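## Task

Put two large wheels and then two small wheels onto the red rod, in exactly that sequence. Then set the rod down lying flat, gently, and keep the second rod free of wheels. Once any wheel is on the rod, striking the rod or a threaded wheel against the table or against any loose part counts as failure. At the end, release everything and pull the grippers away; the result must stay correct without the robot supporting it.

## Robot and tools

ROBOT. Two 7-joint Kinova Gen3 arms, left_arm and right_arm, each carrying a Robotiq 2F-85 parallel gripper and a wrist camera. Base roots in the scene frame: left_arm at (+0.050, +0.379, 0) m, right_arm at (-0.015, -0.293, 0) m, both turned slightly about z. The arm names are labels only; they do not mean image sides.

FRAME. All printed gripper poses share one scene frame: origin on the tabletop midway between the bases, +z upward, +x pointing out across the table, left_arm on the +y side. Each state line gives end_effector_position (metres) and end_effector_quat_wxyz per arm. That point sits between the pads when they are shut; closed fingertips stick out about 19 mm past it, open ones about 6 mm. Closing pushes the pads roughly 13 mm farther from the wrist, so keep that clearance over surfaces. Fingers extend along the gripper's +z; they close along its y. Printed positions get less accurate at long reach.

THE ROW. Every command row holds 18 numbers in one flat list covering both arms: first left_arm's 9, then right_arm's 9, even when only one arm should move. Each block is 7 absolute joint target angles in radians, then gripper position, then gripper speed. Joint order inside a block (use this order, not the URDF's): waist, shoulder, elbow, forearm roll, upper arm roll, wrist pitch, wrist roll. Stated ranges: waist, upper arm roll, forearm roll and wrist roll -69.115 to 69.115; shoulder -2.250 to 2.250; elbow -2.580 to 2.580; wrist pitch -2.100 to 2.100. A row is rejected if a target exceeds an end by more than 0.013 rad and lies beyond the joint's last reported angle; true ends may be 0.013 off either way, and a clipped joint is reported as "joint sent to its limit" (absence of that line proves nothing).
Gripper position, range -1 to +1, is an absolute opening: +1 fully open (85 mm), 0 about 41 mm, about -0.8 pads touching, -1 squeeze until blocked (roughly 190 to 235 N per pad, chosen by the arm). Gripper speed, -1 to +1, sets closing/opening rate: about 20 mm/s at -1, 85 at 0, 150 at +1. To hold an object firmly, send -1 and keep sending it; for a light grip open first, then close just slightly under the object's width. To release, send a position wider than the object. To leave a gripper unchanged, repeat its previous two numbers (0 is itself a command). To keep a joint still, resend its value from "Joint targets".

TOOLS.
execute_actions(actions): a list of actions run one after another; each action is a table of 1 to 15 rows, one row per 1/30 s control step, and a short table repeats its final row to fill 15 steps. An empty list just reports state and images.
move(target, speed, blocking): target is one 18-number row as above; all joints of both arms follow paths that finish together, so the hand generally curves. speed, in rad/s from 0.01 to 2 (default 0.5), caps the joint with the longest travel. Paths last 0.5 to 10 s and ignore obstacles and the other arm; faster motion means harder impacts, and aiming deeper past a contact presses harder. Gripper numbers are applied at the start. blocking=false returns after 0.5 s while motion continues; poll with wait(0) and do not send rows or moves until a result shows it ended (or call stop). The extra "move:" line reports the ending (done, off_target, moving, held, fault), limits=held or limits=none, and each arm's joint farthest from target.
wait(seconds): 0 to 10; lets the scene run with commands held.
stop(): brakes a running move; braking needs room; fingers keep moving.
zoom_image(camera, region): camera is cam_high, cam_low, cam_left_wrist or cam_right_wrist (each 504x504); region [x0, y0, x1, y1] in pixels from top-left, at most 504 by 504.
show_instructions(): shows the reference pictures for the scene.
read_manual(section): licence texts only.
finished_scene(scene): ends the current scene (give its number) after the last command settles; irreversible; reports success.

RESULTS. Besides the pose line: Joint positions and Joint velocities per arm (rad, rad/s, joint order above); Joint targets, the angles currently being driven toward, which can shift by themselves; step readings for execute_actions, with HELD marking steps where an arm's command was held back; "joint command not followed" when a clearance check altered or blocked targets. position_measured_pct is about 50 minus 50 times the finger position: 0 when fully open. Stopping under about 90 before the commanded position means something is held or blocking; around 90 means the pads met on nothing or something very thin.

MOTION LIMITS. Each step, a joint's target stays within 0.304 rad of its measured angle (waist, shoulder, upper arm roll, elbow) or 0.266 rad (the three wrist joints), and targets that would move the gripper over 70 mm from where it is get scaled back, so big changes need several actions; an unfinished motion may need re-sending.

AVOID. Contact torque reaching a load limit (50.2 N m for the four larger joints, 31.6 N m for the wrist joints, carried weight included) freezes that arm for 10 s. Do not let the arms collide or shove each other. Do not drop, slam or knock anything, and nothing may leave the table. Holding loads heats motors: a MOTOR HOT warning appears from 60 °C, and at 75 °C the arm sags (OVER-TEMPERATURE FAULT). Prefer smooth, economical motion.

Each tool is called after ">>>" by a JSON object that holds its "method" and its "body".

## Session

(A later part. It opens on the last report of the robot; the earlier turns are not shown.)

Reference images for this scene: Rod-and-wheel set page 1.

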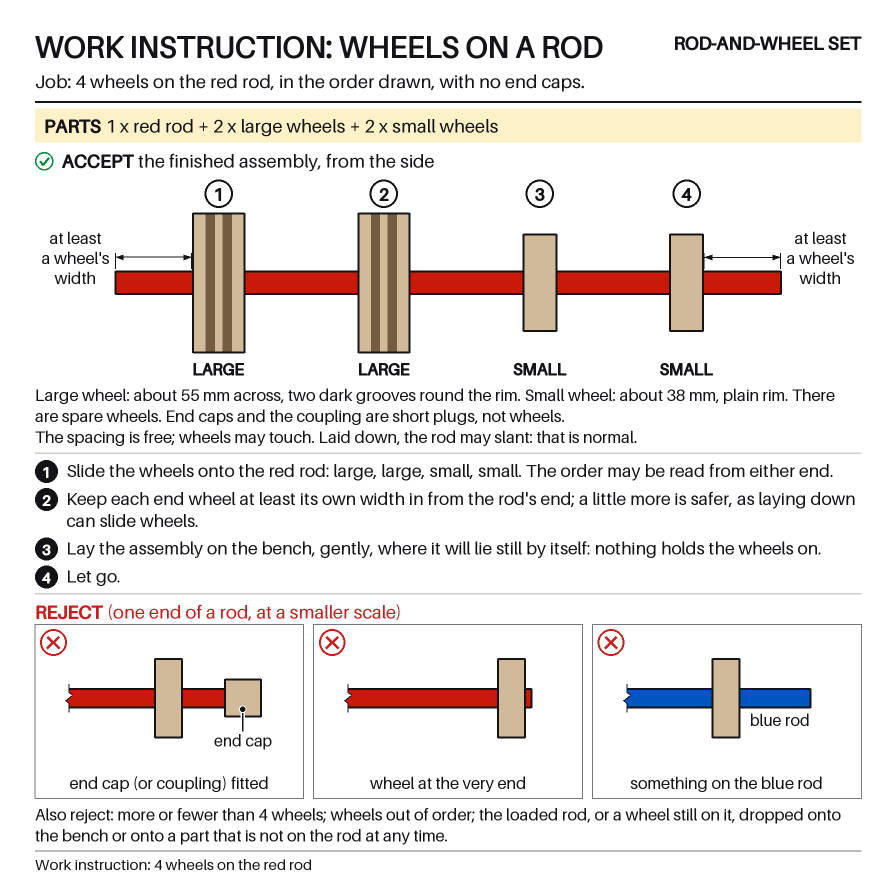

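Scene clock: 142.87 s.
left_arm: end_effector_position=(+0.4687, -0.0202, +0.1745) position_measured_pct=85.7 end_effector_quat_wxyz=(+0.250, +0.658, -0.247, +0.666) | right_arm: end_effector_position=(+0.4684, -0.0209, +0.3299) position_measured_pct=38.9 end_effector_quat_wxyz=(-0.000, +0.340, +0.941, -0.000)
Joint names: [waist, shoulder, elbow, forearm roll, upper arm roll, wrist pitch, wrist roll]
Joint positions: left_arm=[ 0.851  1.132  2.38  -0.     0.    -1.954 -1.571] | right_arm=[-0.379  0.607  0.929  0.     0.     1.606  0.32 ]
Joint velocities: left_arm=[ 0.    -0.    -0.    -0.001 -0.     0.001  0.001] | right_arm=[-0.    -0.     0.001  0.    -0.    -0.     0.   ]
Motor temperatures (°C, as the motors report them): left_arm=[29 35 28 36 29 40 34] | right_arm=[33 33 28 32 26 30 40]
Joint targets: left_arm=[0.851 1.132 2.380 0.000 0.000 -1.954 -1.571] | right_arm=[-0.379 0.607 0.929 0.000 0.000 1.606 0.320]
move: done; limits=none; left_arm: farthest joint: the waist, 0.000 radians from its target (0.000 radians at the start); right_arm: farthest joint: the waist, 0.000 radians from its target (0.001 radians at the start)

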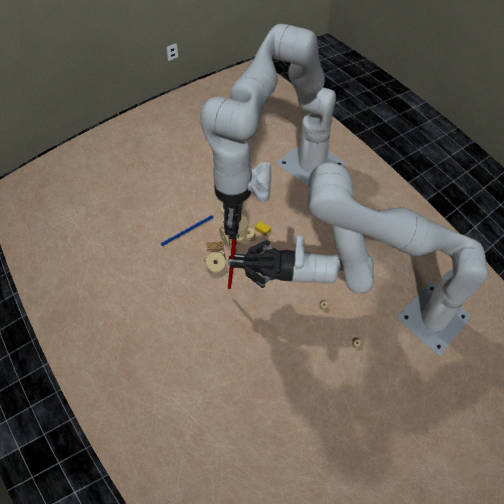

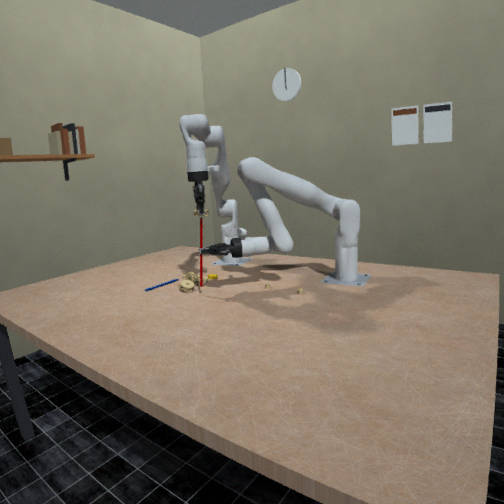

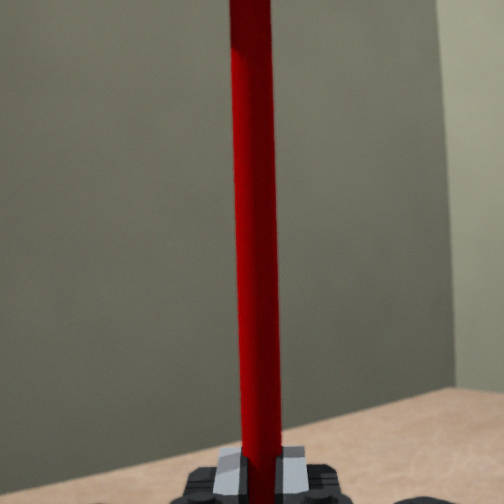

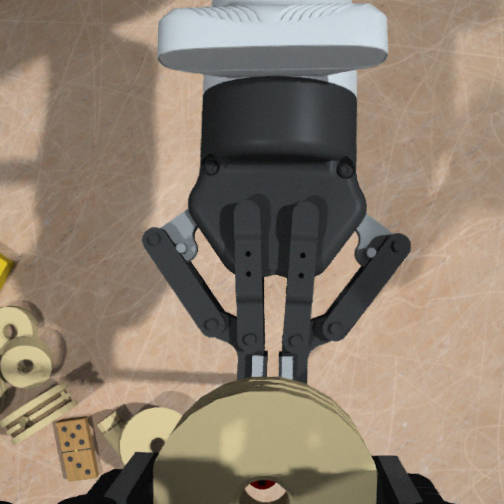

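>>> {"method": "move", "body": {"target": [0.851,1.132,2.38,0,0,-1.954,-1.5708,-1,0,-0.3787,0.6056,0.9888,0,0,1.5472,0.32,-1,0], "speed": 0.04}}

>>> {"method": "zoom_image", "body": {"camera": "cam_right_wrist", "region": [180, 340, 360, 504]}}

>>> {"method": "zoom_image", "body": {"camera": "cam_low", "region": [175, 195, 235, 255]}}

Scene clock: 153.17 s.
left_arm: end_effector_position=(+0.4687, -0.0201, +0.1744) position_measured_pct=85.7 end_effector_quat_wxyz=(+0.250, +0.658, -0.247, +0.666) | right_arm: end_effector_position=(+0.4683, -0.0216, +0.3120) position_measured_pct=38.9 end_effector_quat_wxyz=(+0.000, +0.340, +0.940, -0.000)
Joint names: [waist, shoulder, elbow, forearm roll, upper arm roll, wrist pitch, wrist roll]
Joint positions: left_arm=[ 0.851  1.132  2.38   0.    -0.    -1.954 -1.571] | right_arm=[-0.378  0.606  0.989  0.     0.     1.547  0.32 ]
Joint velocities: left_arm=[-0.    -0.    -0.    -0.001  0.     0.     0.   ] | right_arm=[-0.    -0.     0.003  0.     0.    -0.    -0.   ]
Motor temperatures (°C, as the motors report them): left_arm=[29 35 28 36 29 40 34] | right_arm=[33 33 28 32 26 30 40]
Joint targets: left_arm=[0.851 1.132 2.380 0.000 0.000 -1.954 -1.571] | right_arm=[-0.379 0.606 0.989 0.000 0.000 1.547 0.320]
move: done; limits=none; left_arm: farthest joint: the waist, 0.000 radians from its target (0.000 radians at the start); right_arm: farthest joint: the waist, 0.000 radians from its target (0.000 radians at the start)

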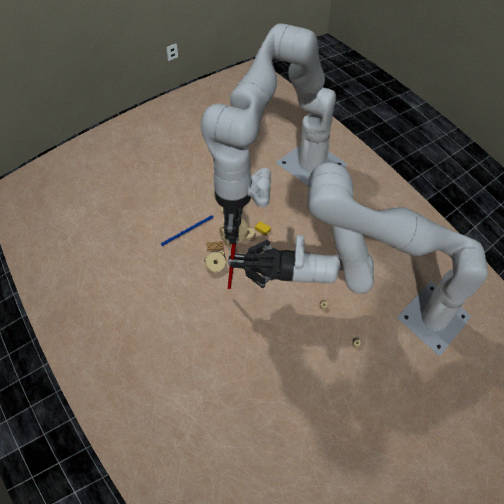

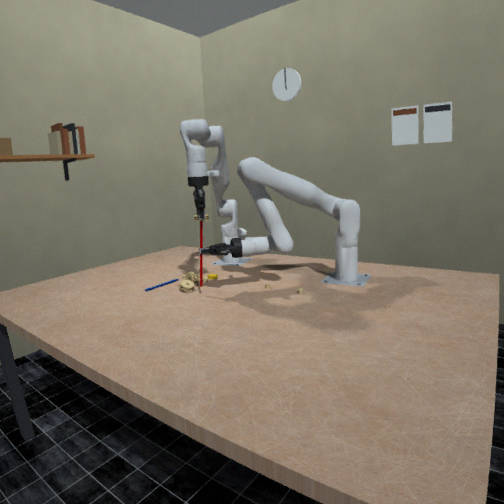

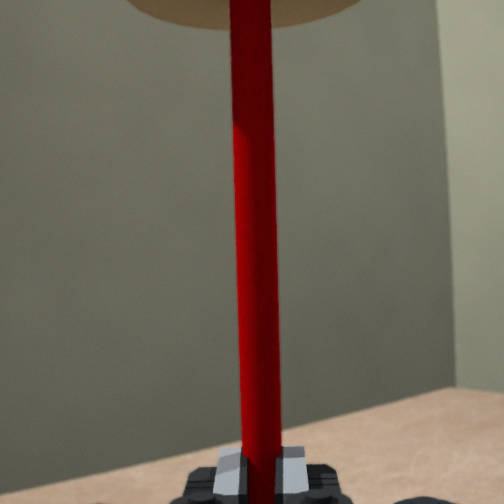

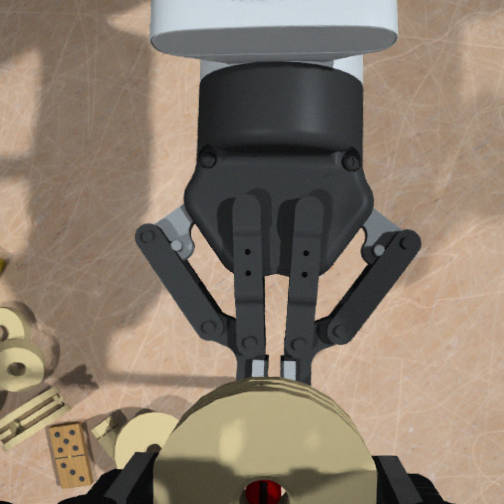

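Region (180, 340, 360, 504) of cam_right_wrist's 504x504 image, scaled by 2.800; it fills the top 459 rows of this view, and the rest is white.

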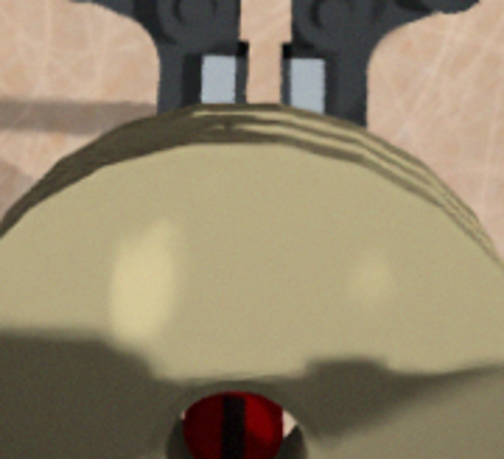

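Region (175, 195, 235, 255) of cam_low's 504x504 image, scaled by 8.400, with more detail than that image has.

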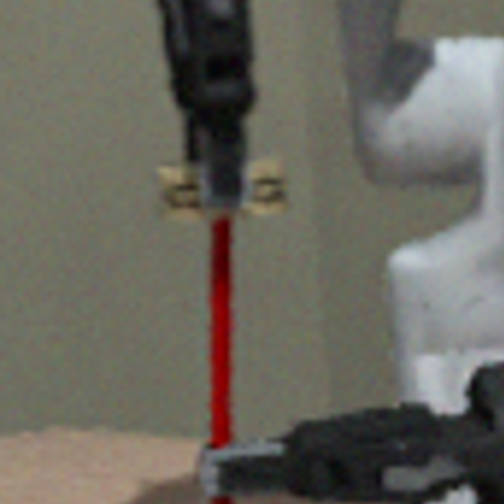

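>>> {"method": "move", "body": {"target": [0.851,1.132,2.38,0,0,-1.954,-1.5708,-1,0,-0.3787,0.6157,1.1053,0,0,1.4206,0.32,-1,0], "speed": 0.06}}

>>> {"method": "zoom_image", "body": {"camera": "cam_right_wrist", "region": [180, 340, 360, 504]}}

Scene clock: 159.13 s.
left_arm: end_effector_position=(+0.4682, -0.0200, +0.1736) position_measured_pct=85.7 end_effector_quat_wxyz=(+0.250, +0.659, -0.247, +0.665) | right_arm: end_effector_position=(+0.4698, -0.0231, +0.2706) position_measured_pct=38.9 end_effector_quat_wxyz=(+0.002, +0.341, +0.940, +0.000)
Joint names: [waist, shoulder, elbow, forearm roll, upper arm roll, wrist pitch, wrist roll]
Joint positions: left_arm=[ 0.851  1.133  2.381 -0.     0.    -1.954 -1.571] | right_arm=[-0.377  0.615  1.104  0.002  0.002  1.42   0.32 ]
Joint velocities: left_arm=[-0.     0.    -0.     0.001  0.    -0.001 -0.   ] | right_arm=[ 0.    -0.    -0.001  0.     0.    -0.     0.   ]
Motor temperatures (°C, as the motors report them): left_arm=[29 35 28 36 29 40 34] | right_arm=[33 33 28 32 26 30 40]
Joint targets: left_arm=[0.851 1.132 2.380 0.000 0.000 -1.954 -1.571] | right_arm=[-0.379 0.616 1.105 0.000 0.000 1.421 0.320]
move: done; limits=none; left_arm: farthest joint: the shoulder, 0.001 radians from its target (0.000 radians at the start); right_arm: farthest joint: the waist, 0.002 radians from its target (0.000 radians at the start)

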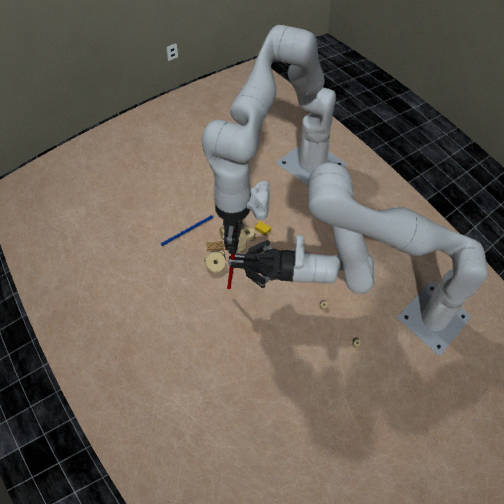

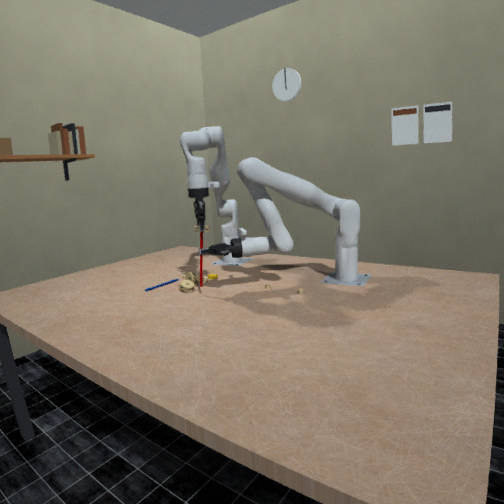

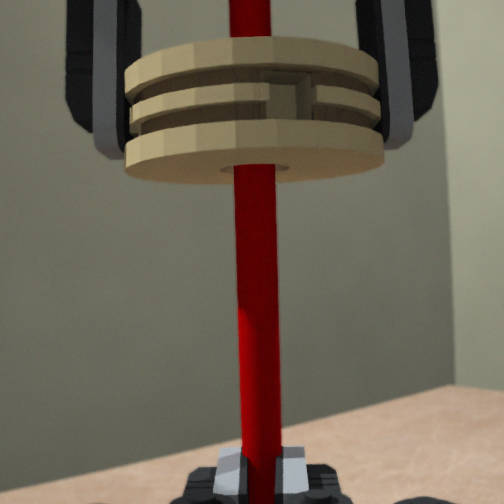

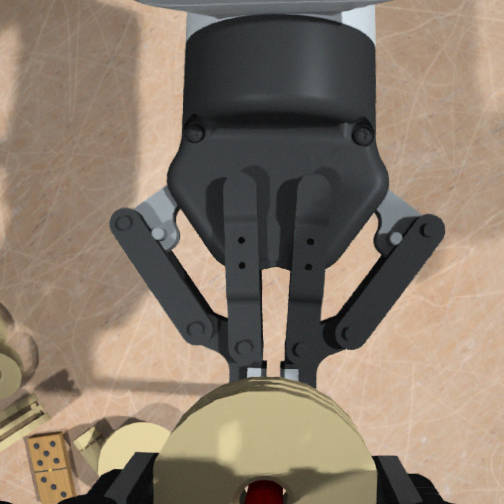

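Region (180, 340, 360, 504) of cam_right_wrist's 504x504 image, scaled by 2.800; it fills the top 459 rows of this view, and the rest is white.

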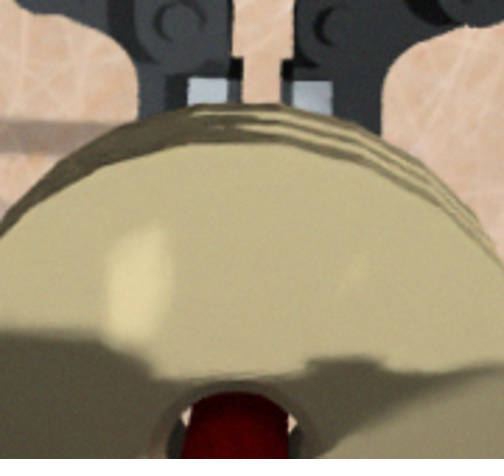

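>>> {"method": "move", "body": {"target": [0.851,1.132,2.38,0,0,-1.954,-1.5708,-1,0,-0.3720,0.6346,1.1683,0,0,1.3387,0.32,-1,0], "speed": 0.05}}

>>> {"method": "zoom_image", "body": {"camera": "cam_right_wrist", "region": [180, 340, 360, 504]}}

Scene clock: 166.73 s.
left_arm: end_effector_position=(+0.4682, -0.0193, +0.1709) position_measured_pct=85.7 end_effector_quat_wxyz=(+0.249, +0.661, -0.248, +0.663) | right_arm: end_effector_position=(+0.4726, -0.0242, +0.2428) position_measured_pct=38.9 end_effector_quat_wxyz=(+0.002, +0.344, +0.939, +0.002)
Joint names: [waist, shoulder, elbow, forearm roll, upper arm roll, wrist pitch, wrist roll]
Joint positions: left_arm=[ 0.851  1.136  2.382  0.    -0.    -1.951 -1.571] | right_arm=[-0.371  0.631  1.166  0.001  0.001  1.339  0.32 ]
Joint velocities: left_arm=[ 0.001 -0.     0.     0.001  0.     0.    -0.001] | right_arm=[-0.001 -0.001  0.001  0.001  0.    -0.001  0.   ]
Motor temperatures (°C, as the motors report them): left_arm=[29 35 28 36 29 40 34] | right_arm=[33 33 28 32 26 30 40]
Joint targets: left_arm=[0.851 1.132 2.380 0.000 0.000 -1.954 -1.571] | right_arm=[-0.372 0.635 1.168 0.000 0.000 1.339 0.320]
move: done; limits=none; left_arm: farthest joint: the shoulder, 0.004 radians from its target (0.001 radians at the start); right_arm: farthest joint: the shoulder, 0.004 radians from its target (0.020 radians at the start)

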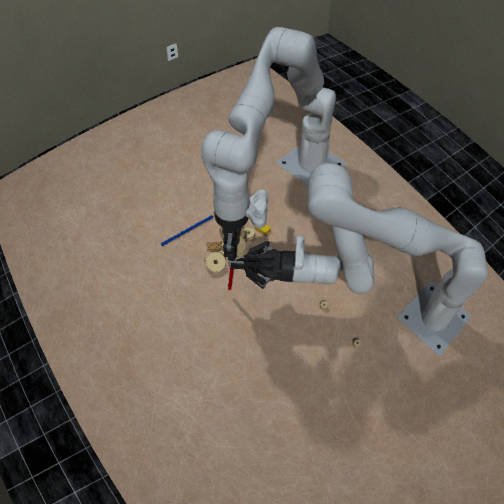

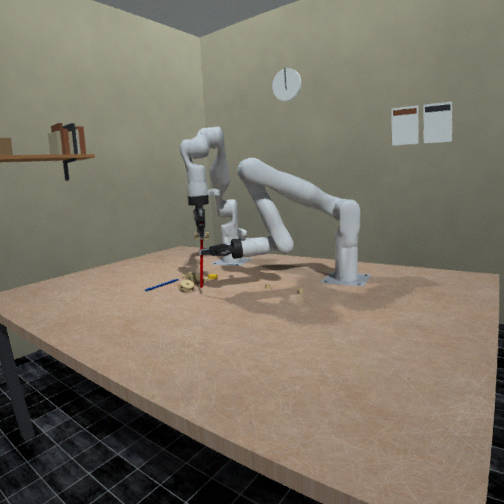

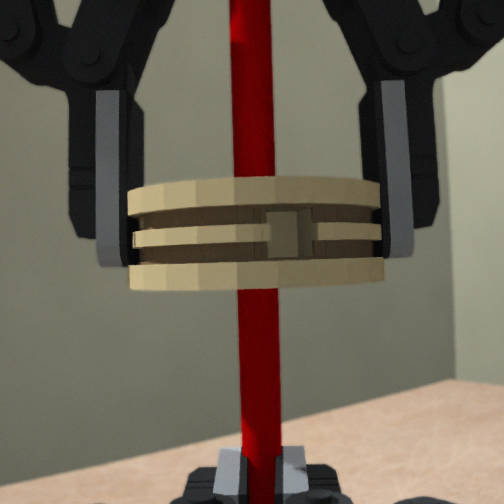

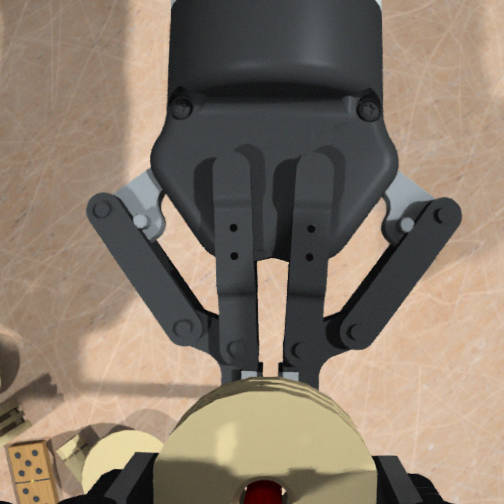

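Region (180, 340, 360, 504) of cam_right_wrist's 504x504 image, scaled by 2.800; it fills the top 459 rows of this view, and the rest is white.

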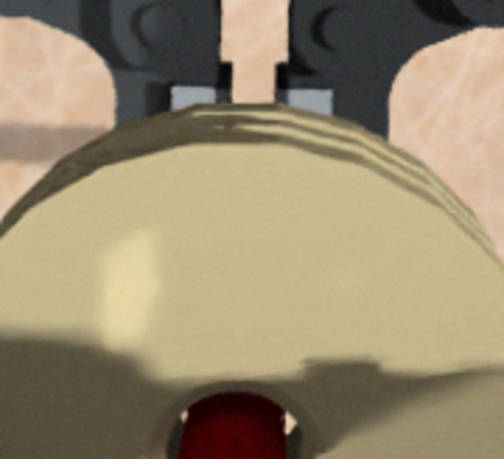

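>>> {"method": "zoom_image", "body": {"camera": "cam_low", "region": [175, 205, 235, 265]}}

Region (175, 205, 235, 265) of cam_low's 504x504 image, scaled by 8.400, with more detail than that image has.

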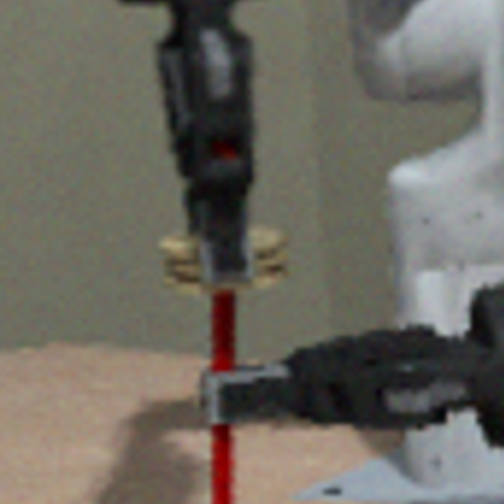

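>>> {"method": "move", "body": {"target": [0.851,1.132,2.38,0,0,-1.954,-1.5708,-1,0,-0.3735,0.6277,1.1482,0,0,1.3657,0.32,-1,0], "speed": 0.05}}

Scene clock: 221.67 s.
left_arm: end_effector_position=(+0.4683, -0.0203, +0.1746) position_measured_pct=85.7 end_effector_quat_wxyz=(+0.250, +0.658, -0.247, +0.666) | right_arm: end_effector_position=(+0.4718, -0.0249, +0.2500) position_measured_pct=38.9 end_effector_quat_wxyz=(+0.001, +0.343, +0.939, -0.000)
Joint names: [waist, shoulder, elbow, forearm roll, upper arm roll, wrist pitch, wrist roll]
Joint positions: left_arm=[ 0.851  1.132  2.381 -0.     0.    -1.955 -1.571] | right_arm=[-0.372  0.628  1.148  0.002  0.002  1.365  0.32 ]
Joint velocities: left_arm=[-0. -0.  0.  0.  0. -0.  0.] | right_arm=[-0.     0.    -0.002 -0.    -0.     0.    -0.   ]
Motor temperatures (°C, as the motors report them): left_arm=[29 35 28 36 29 41 34] | right_arm=[33 33 28 32 26 30 40]
Joint targets: left_arm=[0.851 1.132 2.380 0.000 0.000 -1.954 -1.571] | right_arm=[-0.373 0.628 1.148 0.000 0.000 1.366 0.320]
move: done; limits=none; left_arm: farthest joint: the elbow, 0.001 radians from its target (0.002 radians at the start); right_arm: farthest joint: the waist, 0.002 radians from its target (0.002 radians at the start)

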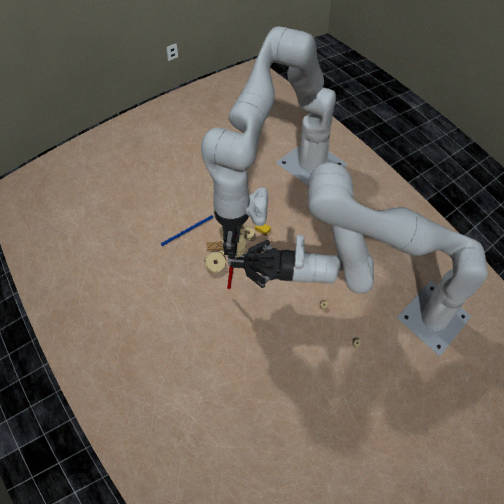

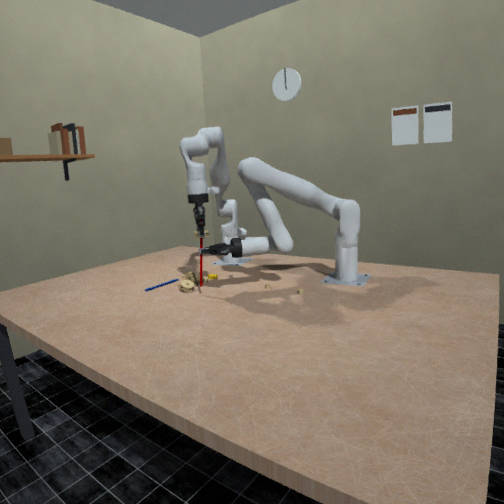

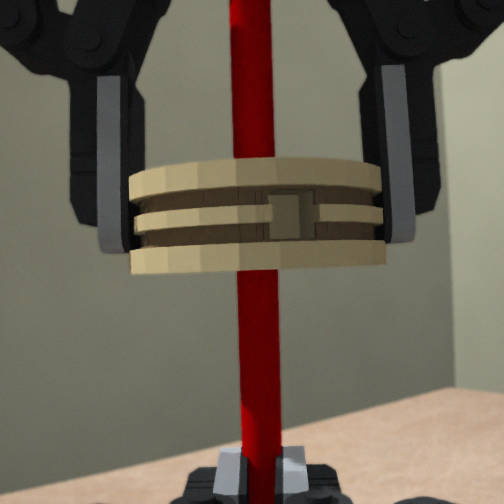

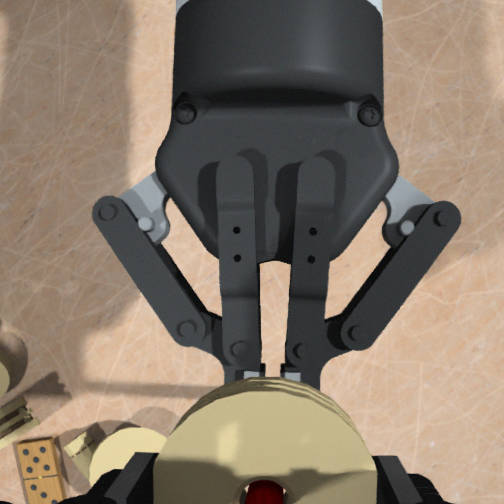

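>>> {"method": "move", "body": {"target": [0.851,1.2252,2.3383,0,0,-2.0055,-1.5708,-1,0,-0.3710,0.6483,1.2092,0,0,1.2841,0.32,-1,0], "speed": 0.05}}

Scene clock: 229.23 s.
left_arm: end_effector_position=(+0.4686, -0.0201, +0.1444) position_measured_pct=85.7 end_effector_quat_wxyz=(+0.250, +0.658, -0.247, +0.666) | right_arm: end_effector_position=(+0.4724, -0.0250, +0.2201) position_measured_pct=38.9 end_effector_quat_wxyz=(+0.001, +0.344, +0.939, -0.000)
Joint names: [waist, shoulder, elbow, forearm roll, upper arm roll, wrist pitch, wrist roll]
Joint positions: left_arm=[ 0.851  1.225  2.339 -0.     0.    -2.006 -1.571] | right_arm=[-0.37   0.648  1.209  0.001  0.001  1.284  0.32 ]
Joint velocities: left_arm=[ 0.     0.002 -0.001 -0.     0.    -0.001  0.001] | right_arm=[ 0.     0.001  0.001 -0.001  0.    -0.     0.   ]
Motor temperatures (°C, as the motors report them): left_arm=[29 35 28 36 29 41 34] | right_arm=[33 34 28 32 26 30 40]
Joint targets: left_arm=[0.851 1.225 2.338 0.000 0.000 -2.006 -1.571] | right_arm=[-0.371 0.648 1.209 0.000 0.000 1.284 0.320]
move: done; limits=none; left_arm: farthest joint: the waist, 0.000 radians from its target (0.000 radians at the start); right_arm: farthest joint: the waist, 0.001 radians from its target (0.001 radians at the start)

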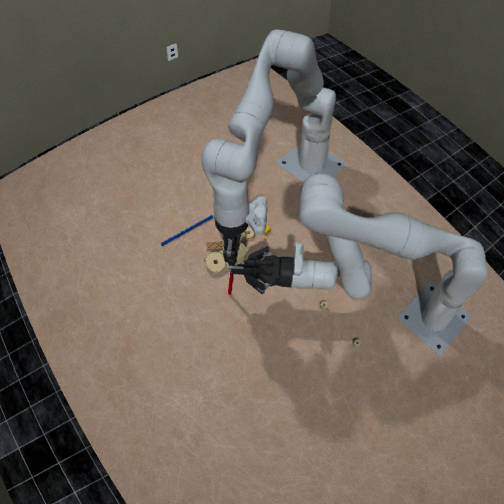

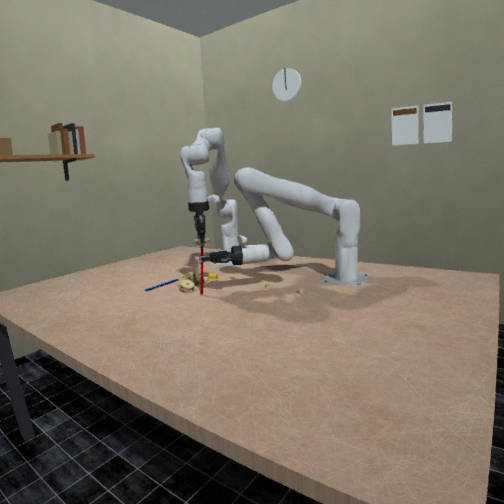

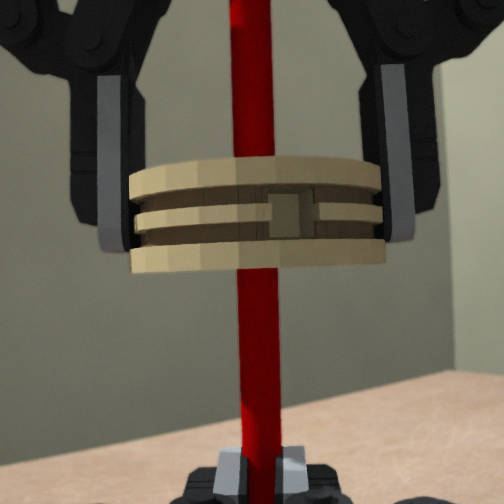

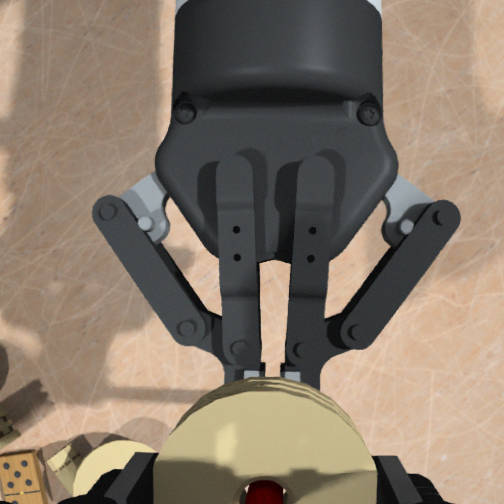

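>>> {"method": "zoom_image", "body": {"camera": "cam_low", "region": [150, 230, 250, 310]}}

>>> {"method": "zoom_image", "body": {"camera": "cam_high", "region": [170, 200, 290, 320]}}

Region (150, 230, 250, 310) of cam_low's 504x504 image, scaled by 5.040, with more detail than that image has; it fills the top 403 rows of this view, and the rest is white.

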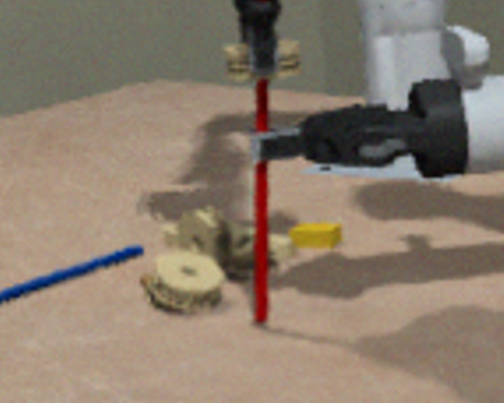

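Region (170, 200, 290, 320) of cam_high's 504x504 image, scaled by 4.200, with more detail than that image has.

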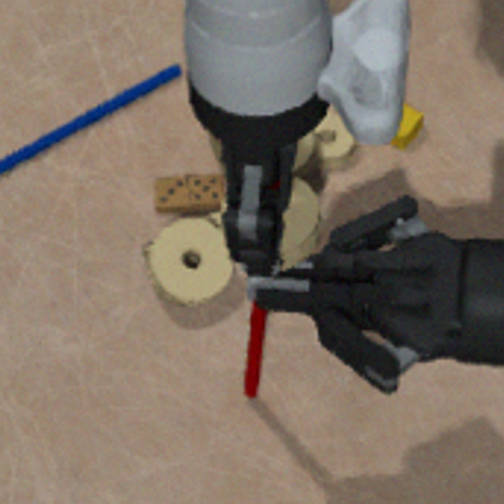

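>>> {"method": "move", "body": {"target": [0.851,1.2549,2.3227,0,0,-2.0196,-1.5708,-1,0,-0.3705,0.6558,1.2286,0,0,1.2572,0.32,-1,0], "speed": 0.015}}

>>> {"method": "zoom_image", "body": {"camera": "cam_low", "region": [170, 250, 240, 310]}}

Scene clock: 237.83 s.
left_arm: end_effector_position=(+0.4691, -0.0206, +0.1381) position_measured_pct=85.7 end_effector_quat_wxyz=(+0.251, +0.655, -0.246, +0.669) | right_arm: end_effector_position=(+0.4732, -0.0257, +0.2108) position_measured_pct=38.9 end_effector_quat_wxyz=(+0.001, +0.345, +0.939, +0.000)
Joint names: [waist, shoulder, elbow, forearm roll, upper arm roll, wrist pitch, wrist roll]
Joint positions: left_arm=[ 0.851  1.251  2.323  0.     0.    -2.024 -1.571] | right_arm=[-0.369  0.655  1.228  0.001  0.001  1.257  0.32 ]
Joint velocities: left_arm=[ 0.002  0.001 -0.     0.001  0.001 -0.001 -0.   ] | right_arm=[ 0.    -0.     0.001  0.     0.    -0.    -0.   ]
Motor temperatures (°C, as the motors report them): left_arm=[29 35 28 36 29 41 34] | right_arm=[33 34 28 32 26 30 40]
Joint targets: left_arm=[0.851 1.255 2.323 0.000 0.000 -2.020 -1.571] | right_arm=[-0.370 0.656 1.229 0.000 0.000 1.257 0.320]
move: done; limits=none; left_arm: farthest joint: the shoulder, 0.004 radians from its target (0.030 radians at the start); right_arm: farthest joint: the waist, 0.001 radians from its target (0.000 radians at the start)

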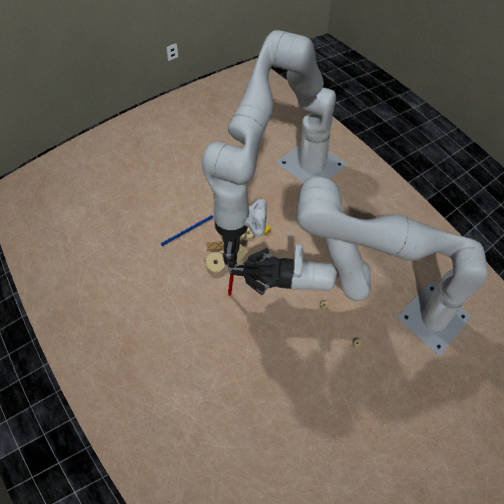

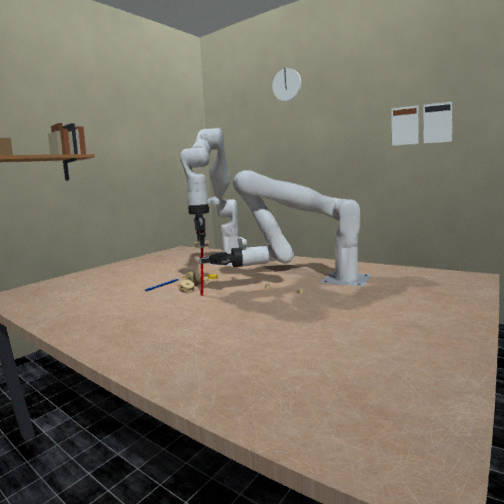

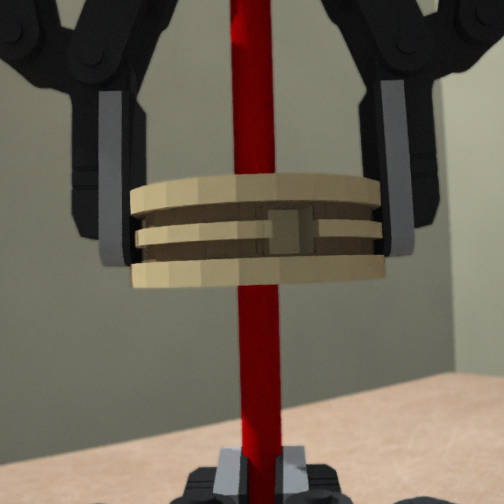

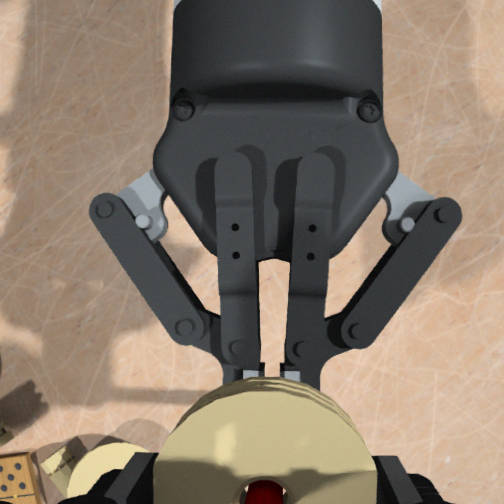

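Region (170, 250, 240, 310) of cam_low's 504x504 image, scaled by 7.200, with more detail than that image has; it fills the top 432 rows of this view, and the rest is white.

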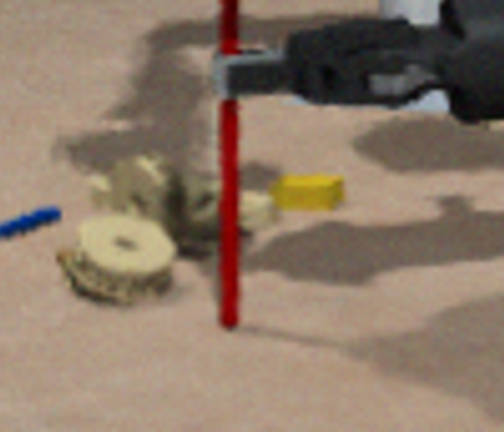

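>>> {"method": "move", "body": {"target": [0.851,1.2515,2.323,0,0,-2.022,-1.5708,-0.5,-0.5,-0.3700,0.6545,1.2275,0,0,1.2596,0.32,-1,0], "speed": 0.02}}

>>> {"method": "move", "body": {"target": [0.851,1.1574,2.3696,0,0,-1.9690,-1.5708,-0.5,-0.5,-0.3700,0.6545,1.2275,0,0,1.2596,0.32,-1,0], "speed": 0.04}}

Scene clock: 243.03 s.
left_arm: end_effector_position=(+0.4691, -0.0205, +0.1372) position_measured_pct=75.0 end_effector_quat_wxyz=(+0.251, +0.656, -0.246, +0.668) | right_arm: end_effector_position=(+0.4718, -0.0247, +0.2111) position_measured_pct=38.9 end_effector_quat_wxyz=(-0.000, +0.344, +0.939, -0.000)
Joint names: [waist, shoulder, elbow, forearm roll, upper arm roll, wrist pitch, wrist roll]
Joint positions: left_arm=[ 0.851  1.251  2.323 -0.    -0.    -2.022 -1.571] | right_arm=[-0.37   0.655  1.228 -0.    -0.     1.26   0.32 ]
Joint velocities: left_arm=[ 0.001 -0.     0.     0.     0.     0.     0.   ] | right_arm=[-0.001 -0.     0.001 -0.     0.     0.    -0.   ]
Motor temperatures (°C, as the motors report them): left_arm=[29 35 28 36 29 41 34] | right_arm=[33 34 28 32 26 30 40]
Joint targets: left_arm=[0.851 1.252 2.323 0.000 0.000 -2.022 -1.571] | right_arm=[-0.370 0.654 1.228 0.000 0.000 1.260 0.320]
move: done; limits=none; left_arm: farthest joint: the waist, 0.000 radians from its target (0.000 radians at the start); right_arm: farthest joint: the waist, 0.000 radians from its target (0.001 radians at the start)

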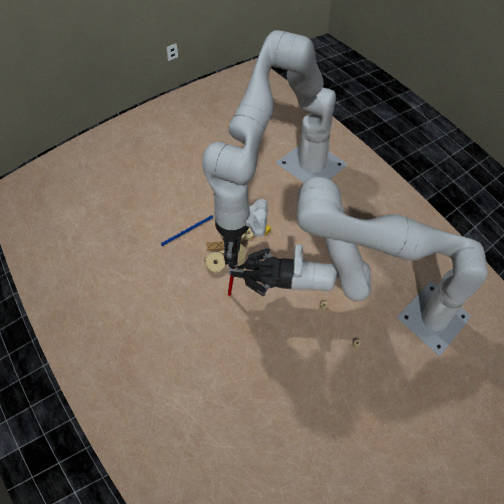

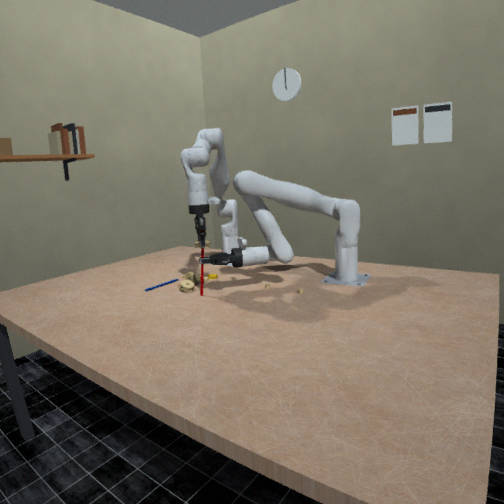

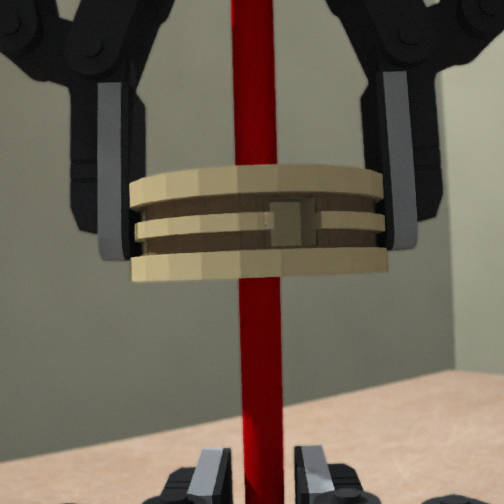

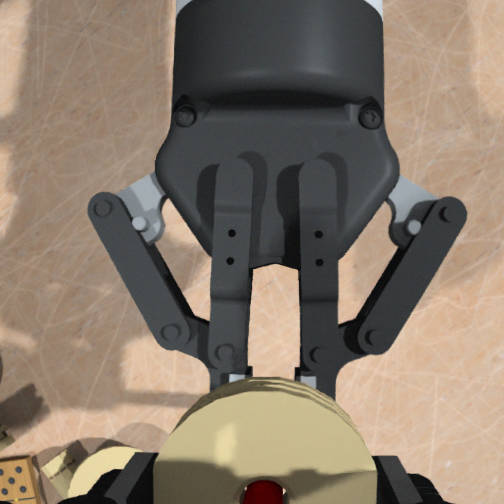

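Scene clock: 245.63 s.
left_arm: end_effector_position=(+0.4687, -0.0202, +0.1664) position_measured_pct=75.0 end_effector_quat_wxyz=(+0.250, +0.658, -0.247, +0.666) | right_arm: end_effector_position=(+0.4718, -0.0247, +0.2111) position_measured_pct=38.9 end_effector_quat_wxyz=(-0.000, +0.344, +0.939, -0.000)
Joint names: [waist, shoulder, elbow, forearm roll, upper arm roll, wrist pitch, wrist roll]
Joint positions: left_arm=[ 0.851  1.158  2.37   0.     0.    -1.969 -1.571] | right_arm=[-0.37   0.655  1.228 -0.    -0.     1.26   0.32 ]
Joint velocities: left_arm=[-0.    -0.002  0.     0.001 -0.     0.    -0.001] | right_arm=[ 0.  0. -0.  0. -0. -0.  0.]
Motor temperatures (°C, as the motors report them): left_arm=[29 35 28 36 29 41 34] | right_arm=[33 34 28 32 26 30 40]
Joint targets: left_arm=[0.851 1.157 2.370 0.000 0.000 -1.969 -1.571] | right_arm=[-0.370 0.654 1.228 0.000 0.000 1.260 0.320]
move: done; limits=none; left_arm: farthest joint: the waist, 0.000 radians from its target (0.000 radians at the start); right_arm: farthest joint: the waist, 0.000 radians from its target (0.000 radians at the start)

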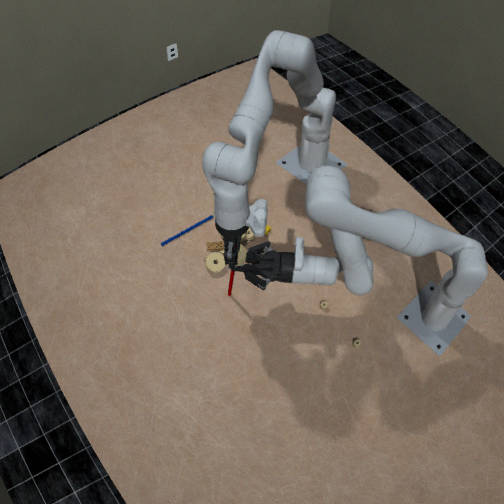

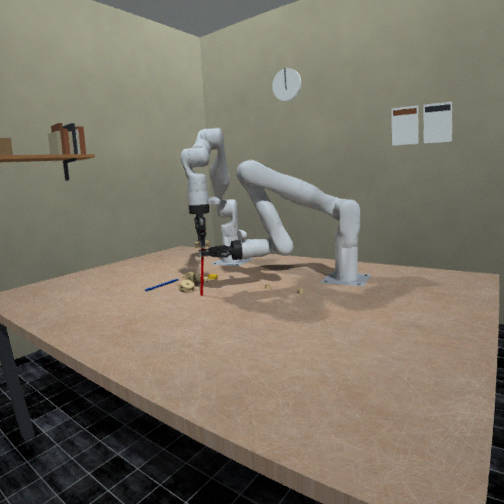

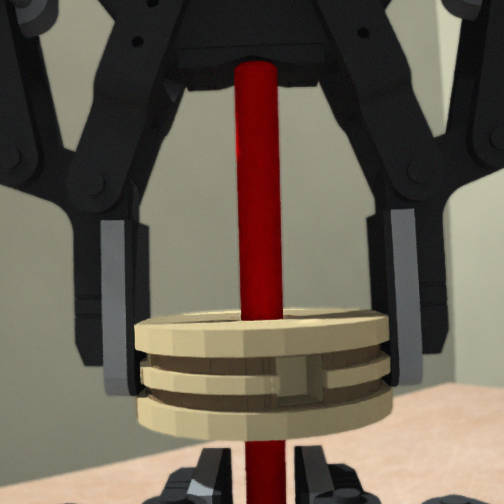

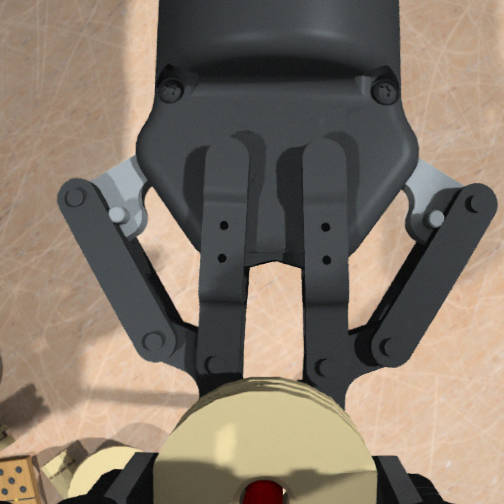

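>>> {"method": "zoom_image", "body": {"camera": "cam_low", "region": [180, 225, 230, 265]}}

Region (180, 225, 230, 265) of cam_low's 504x504 image, scaled by 10.080, with more detail than that image has; it fills the top 403 rows of this view, and the rest is white.

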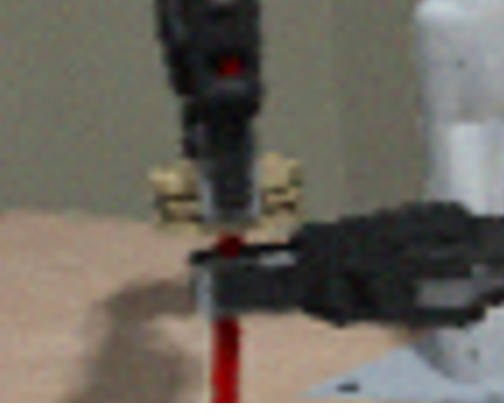

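>>> {"method": "move", "body": {"target": [0.851,1.1447,2.3748,0,0,-1.9615,-1.5708,-0.5,-0.5,-0.3700,0.6545,1.2275,0,0,1.2596,0.32,-1,0], "speed": 0.015}}

>>> {"method": "zoom_image", "body": {"camera": "cam_low", "region": [180, 225, 230, 265]}}

Scene clock: 251.70 s.
left_arm: end_effector_position=(+0.4687, -0.0202, +0.1705) position_measured_pct=75.0 end_effector_quat_wxyz=(+0.250, +0.658, -0.247, +0.666) | right_arm: end_effector_position=(+0.4718, -0.0247, +0.2111) position_measured_pct=38.9 end_effector_quat_wxyz=(-0.000, +0.344, +0.939, -0.000)
Joint names: [waist, shoulder, elbow, forearm roll, upper arm roll, wrist pitch, wrist roll]
Joint positions: left_arm=[ 0.851  1.145  2.375  0.     0.    -1.962 -1.571] | right_arm=[-0.37   0.655  1.228 -0.    -0.     1.26   0.32 ]
Joint velocities: left_arm=[ 0.001 -0.001  0.    -0.    -0.001  0.    -0.001] | right_arm=[ 0.    -0.     0.001 -0.    -0.     0.     0.   ]
Motor temperatures (°C, as the motors report them): left_arm=[29 35 28 36 29 41 34] | right_arm=[33 34 28 32 26 30 40]
Joint targets: left_arm=[0.851 1.145 2.375 0.000 0.000 -1.962 -1.571] | right_arm=[-0.370 0.654 1.228 0.000 0.000 1.260 0.320]
move: done; limits=none; left_arm: farthest joint: the waist, 0.000 radians from its target (0.000 radians at the start); right_arm: farthest joint: the waist, 0.000 radians from its target (0.000 radians at the start)

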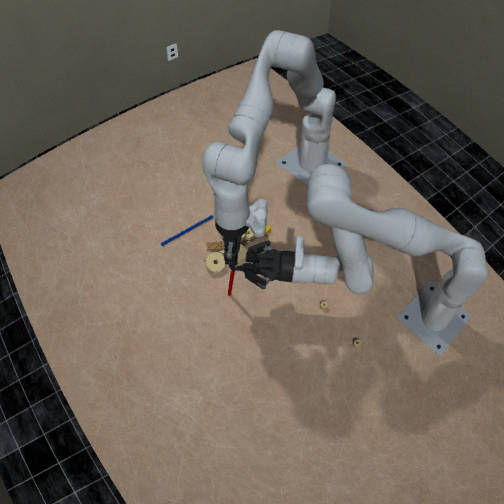

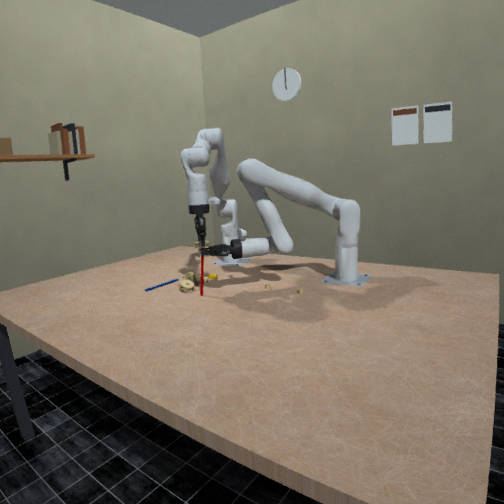

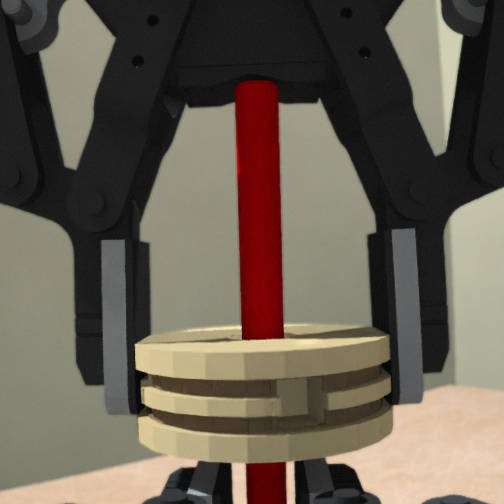

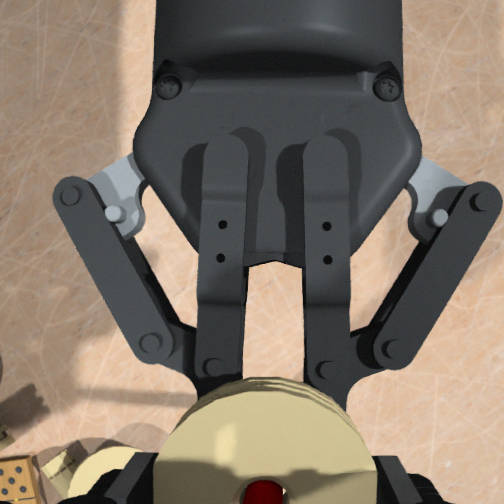

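Region (180, 225, 230, 265) of cam_low's 504x504 image, scaled by 10.080, with more detail than that image has; it fills the top 403 rows of this view, and the rest is white.

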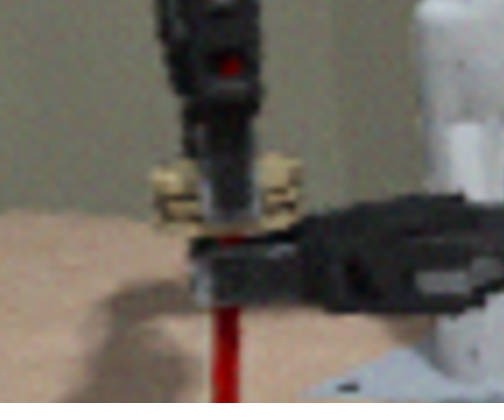

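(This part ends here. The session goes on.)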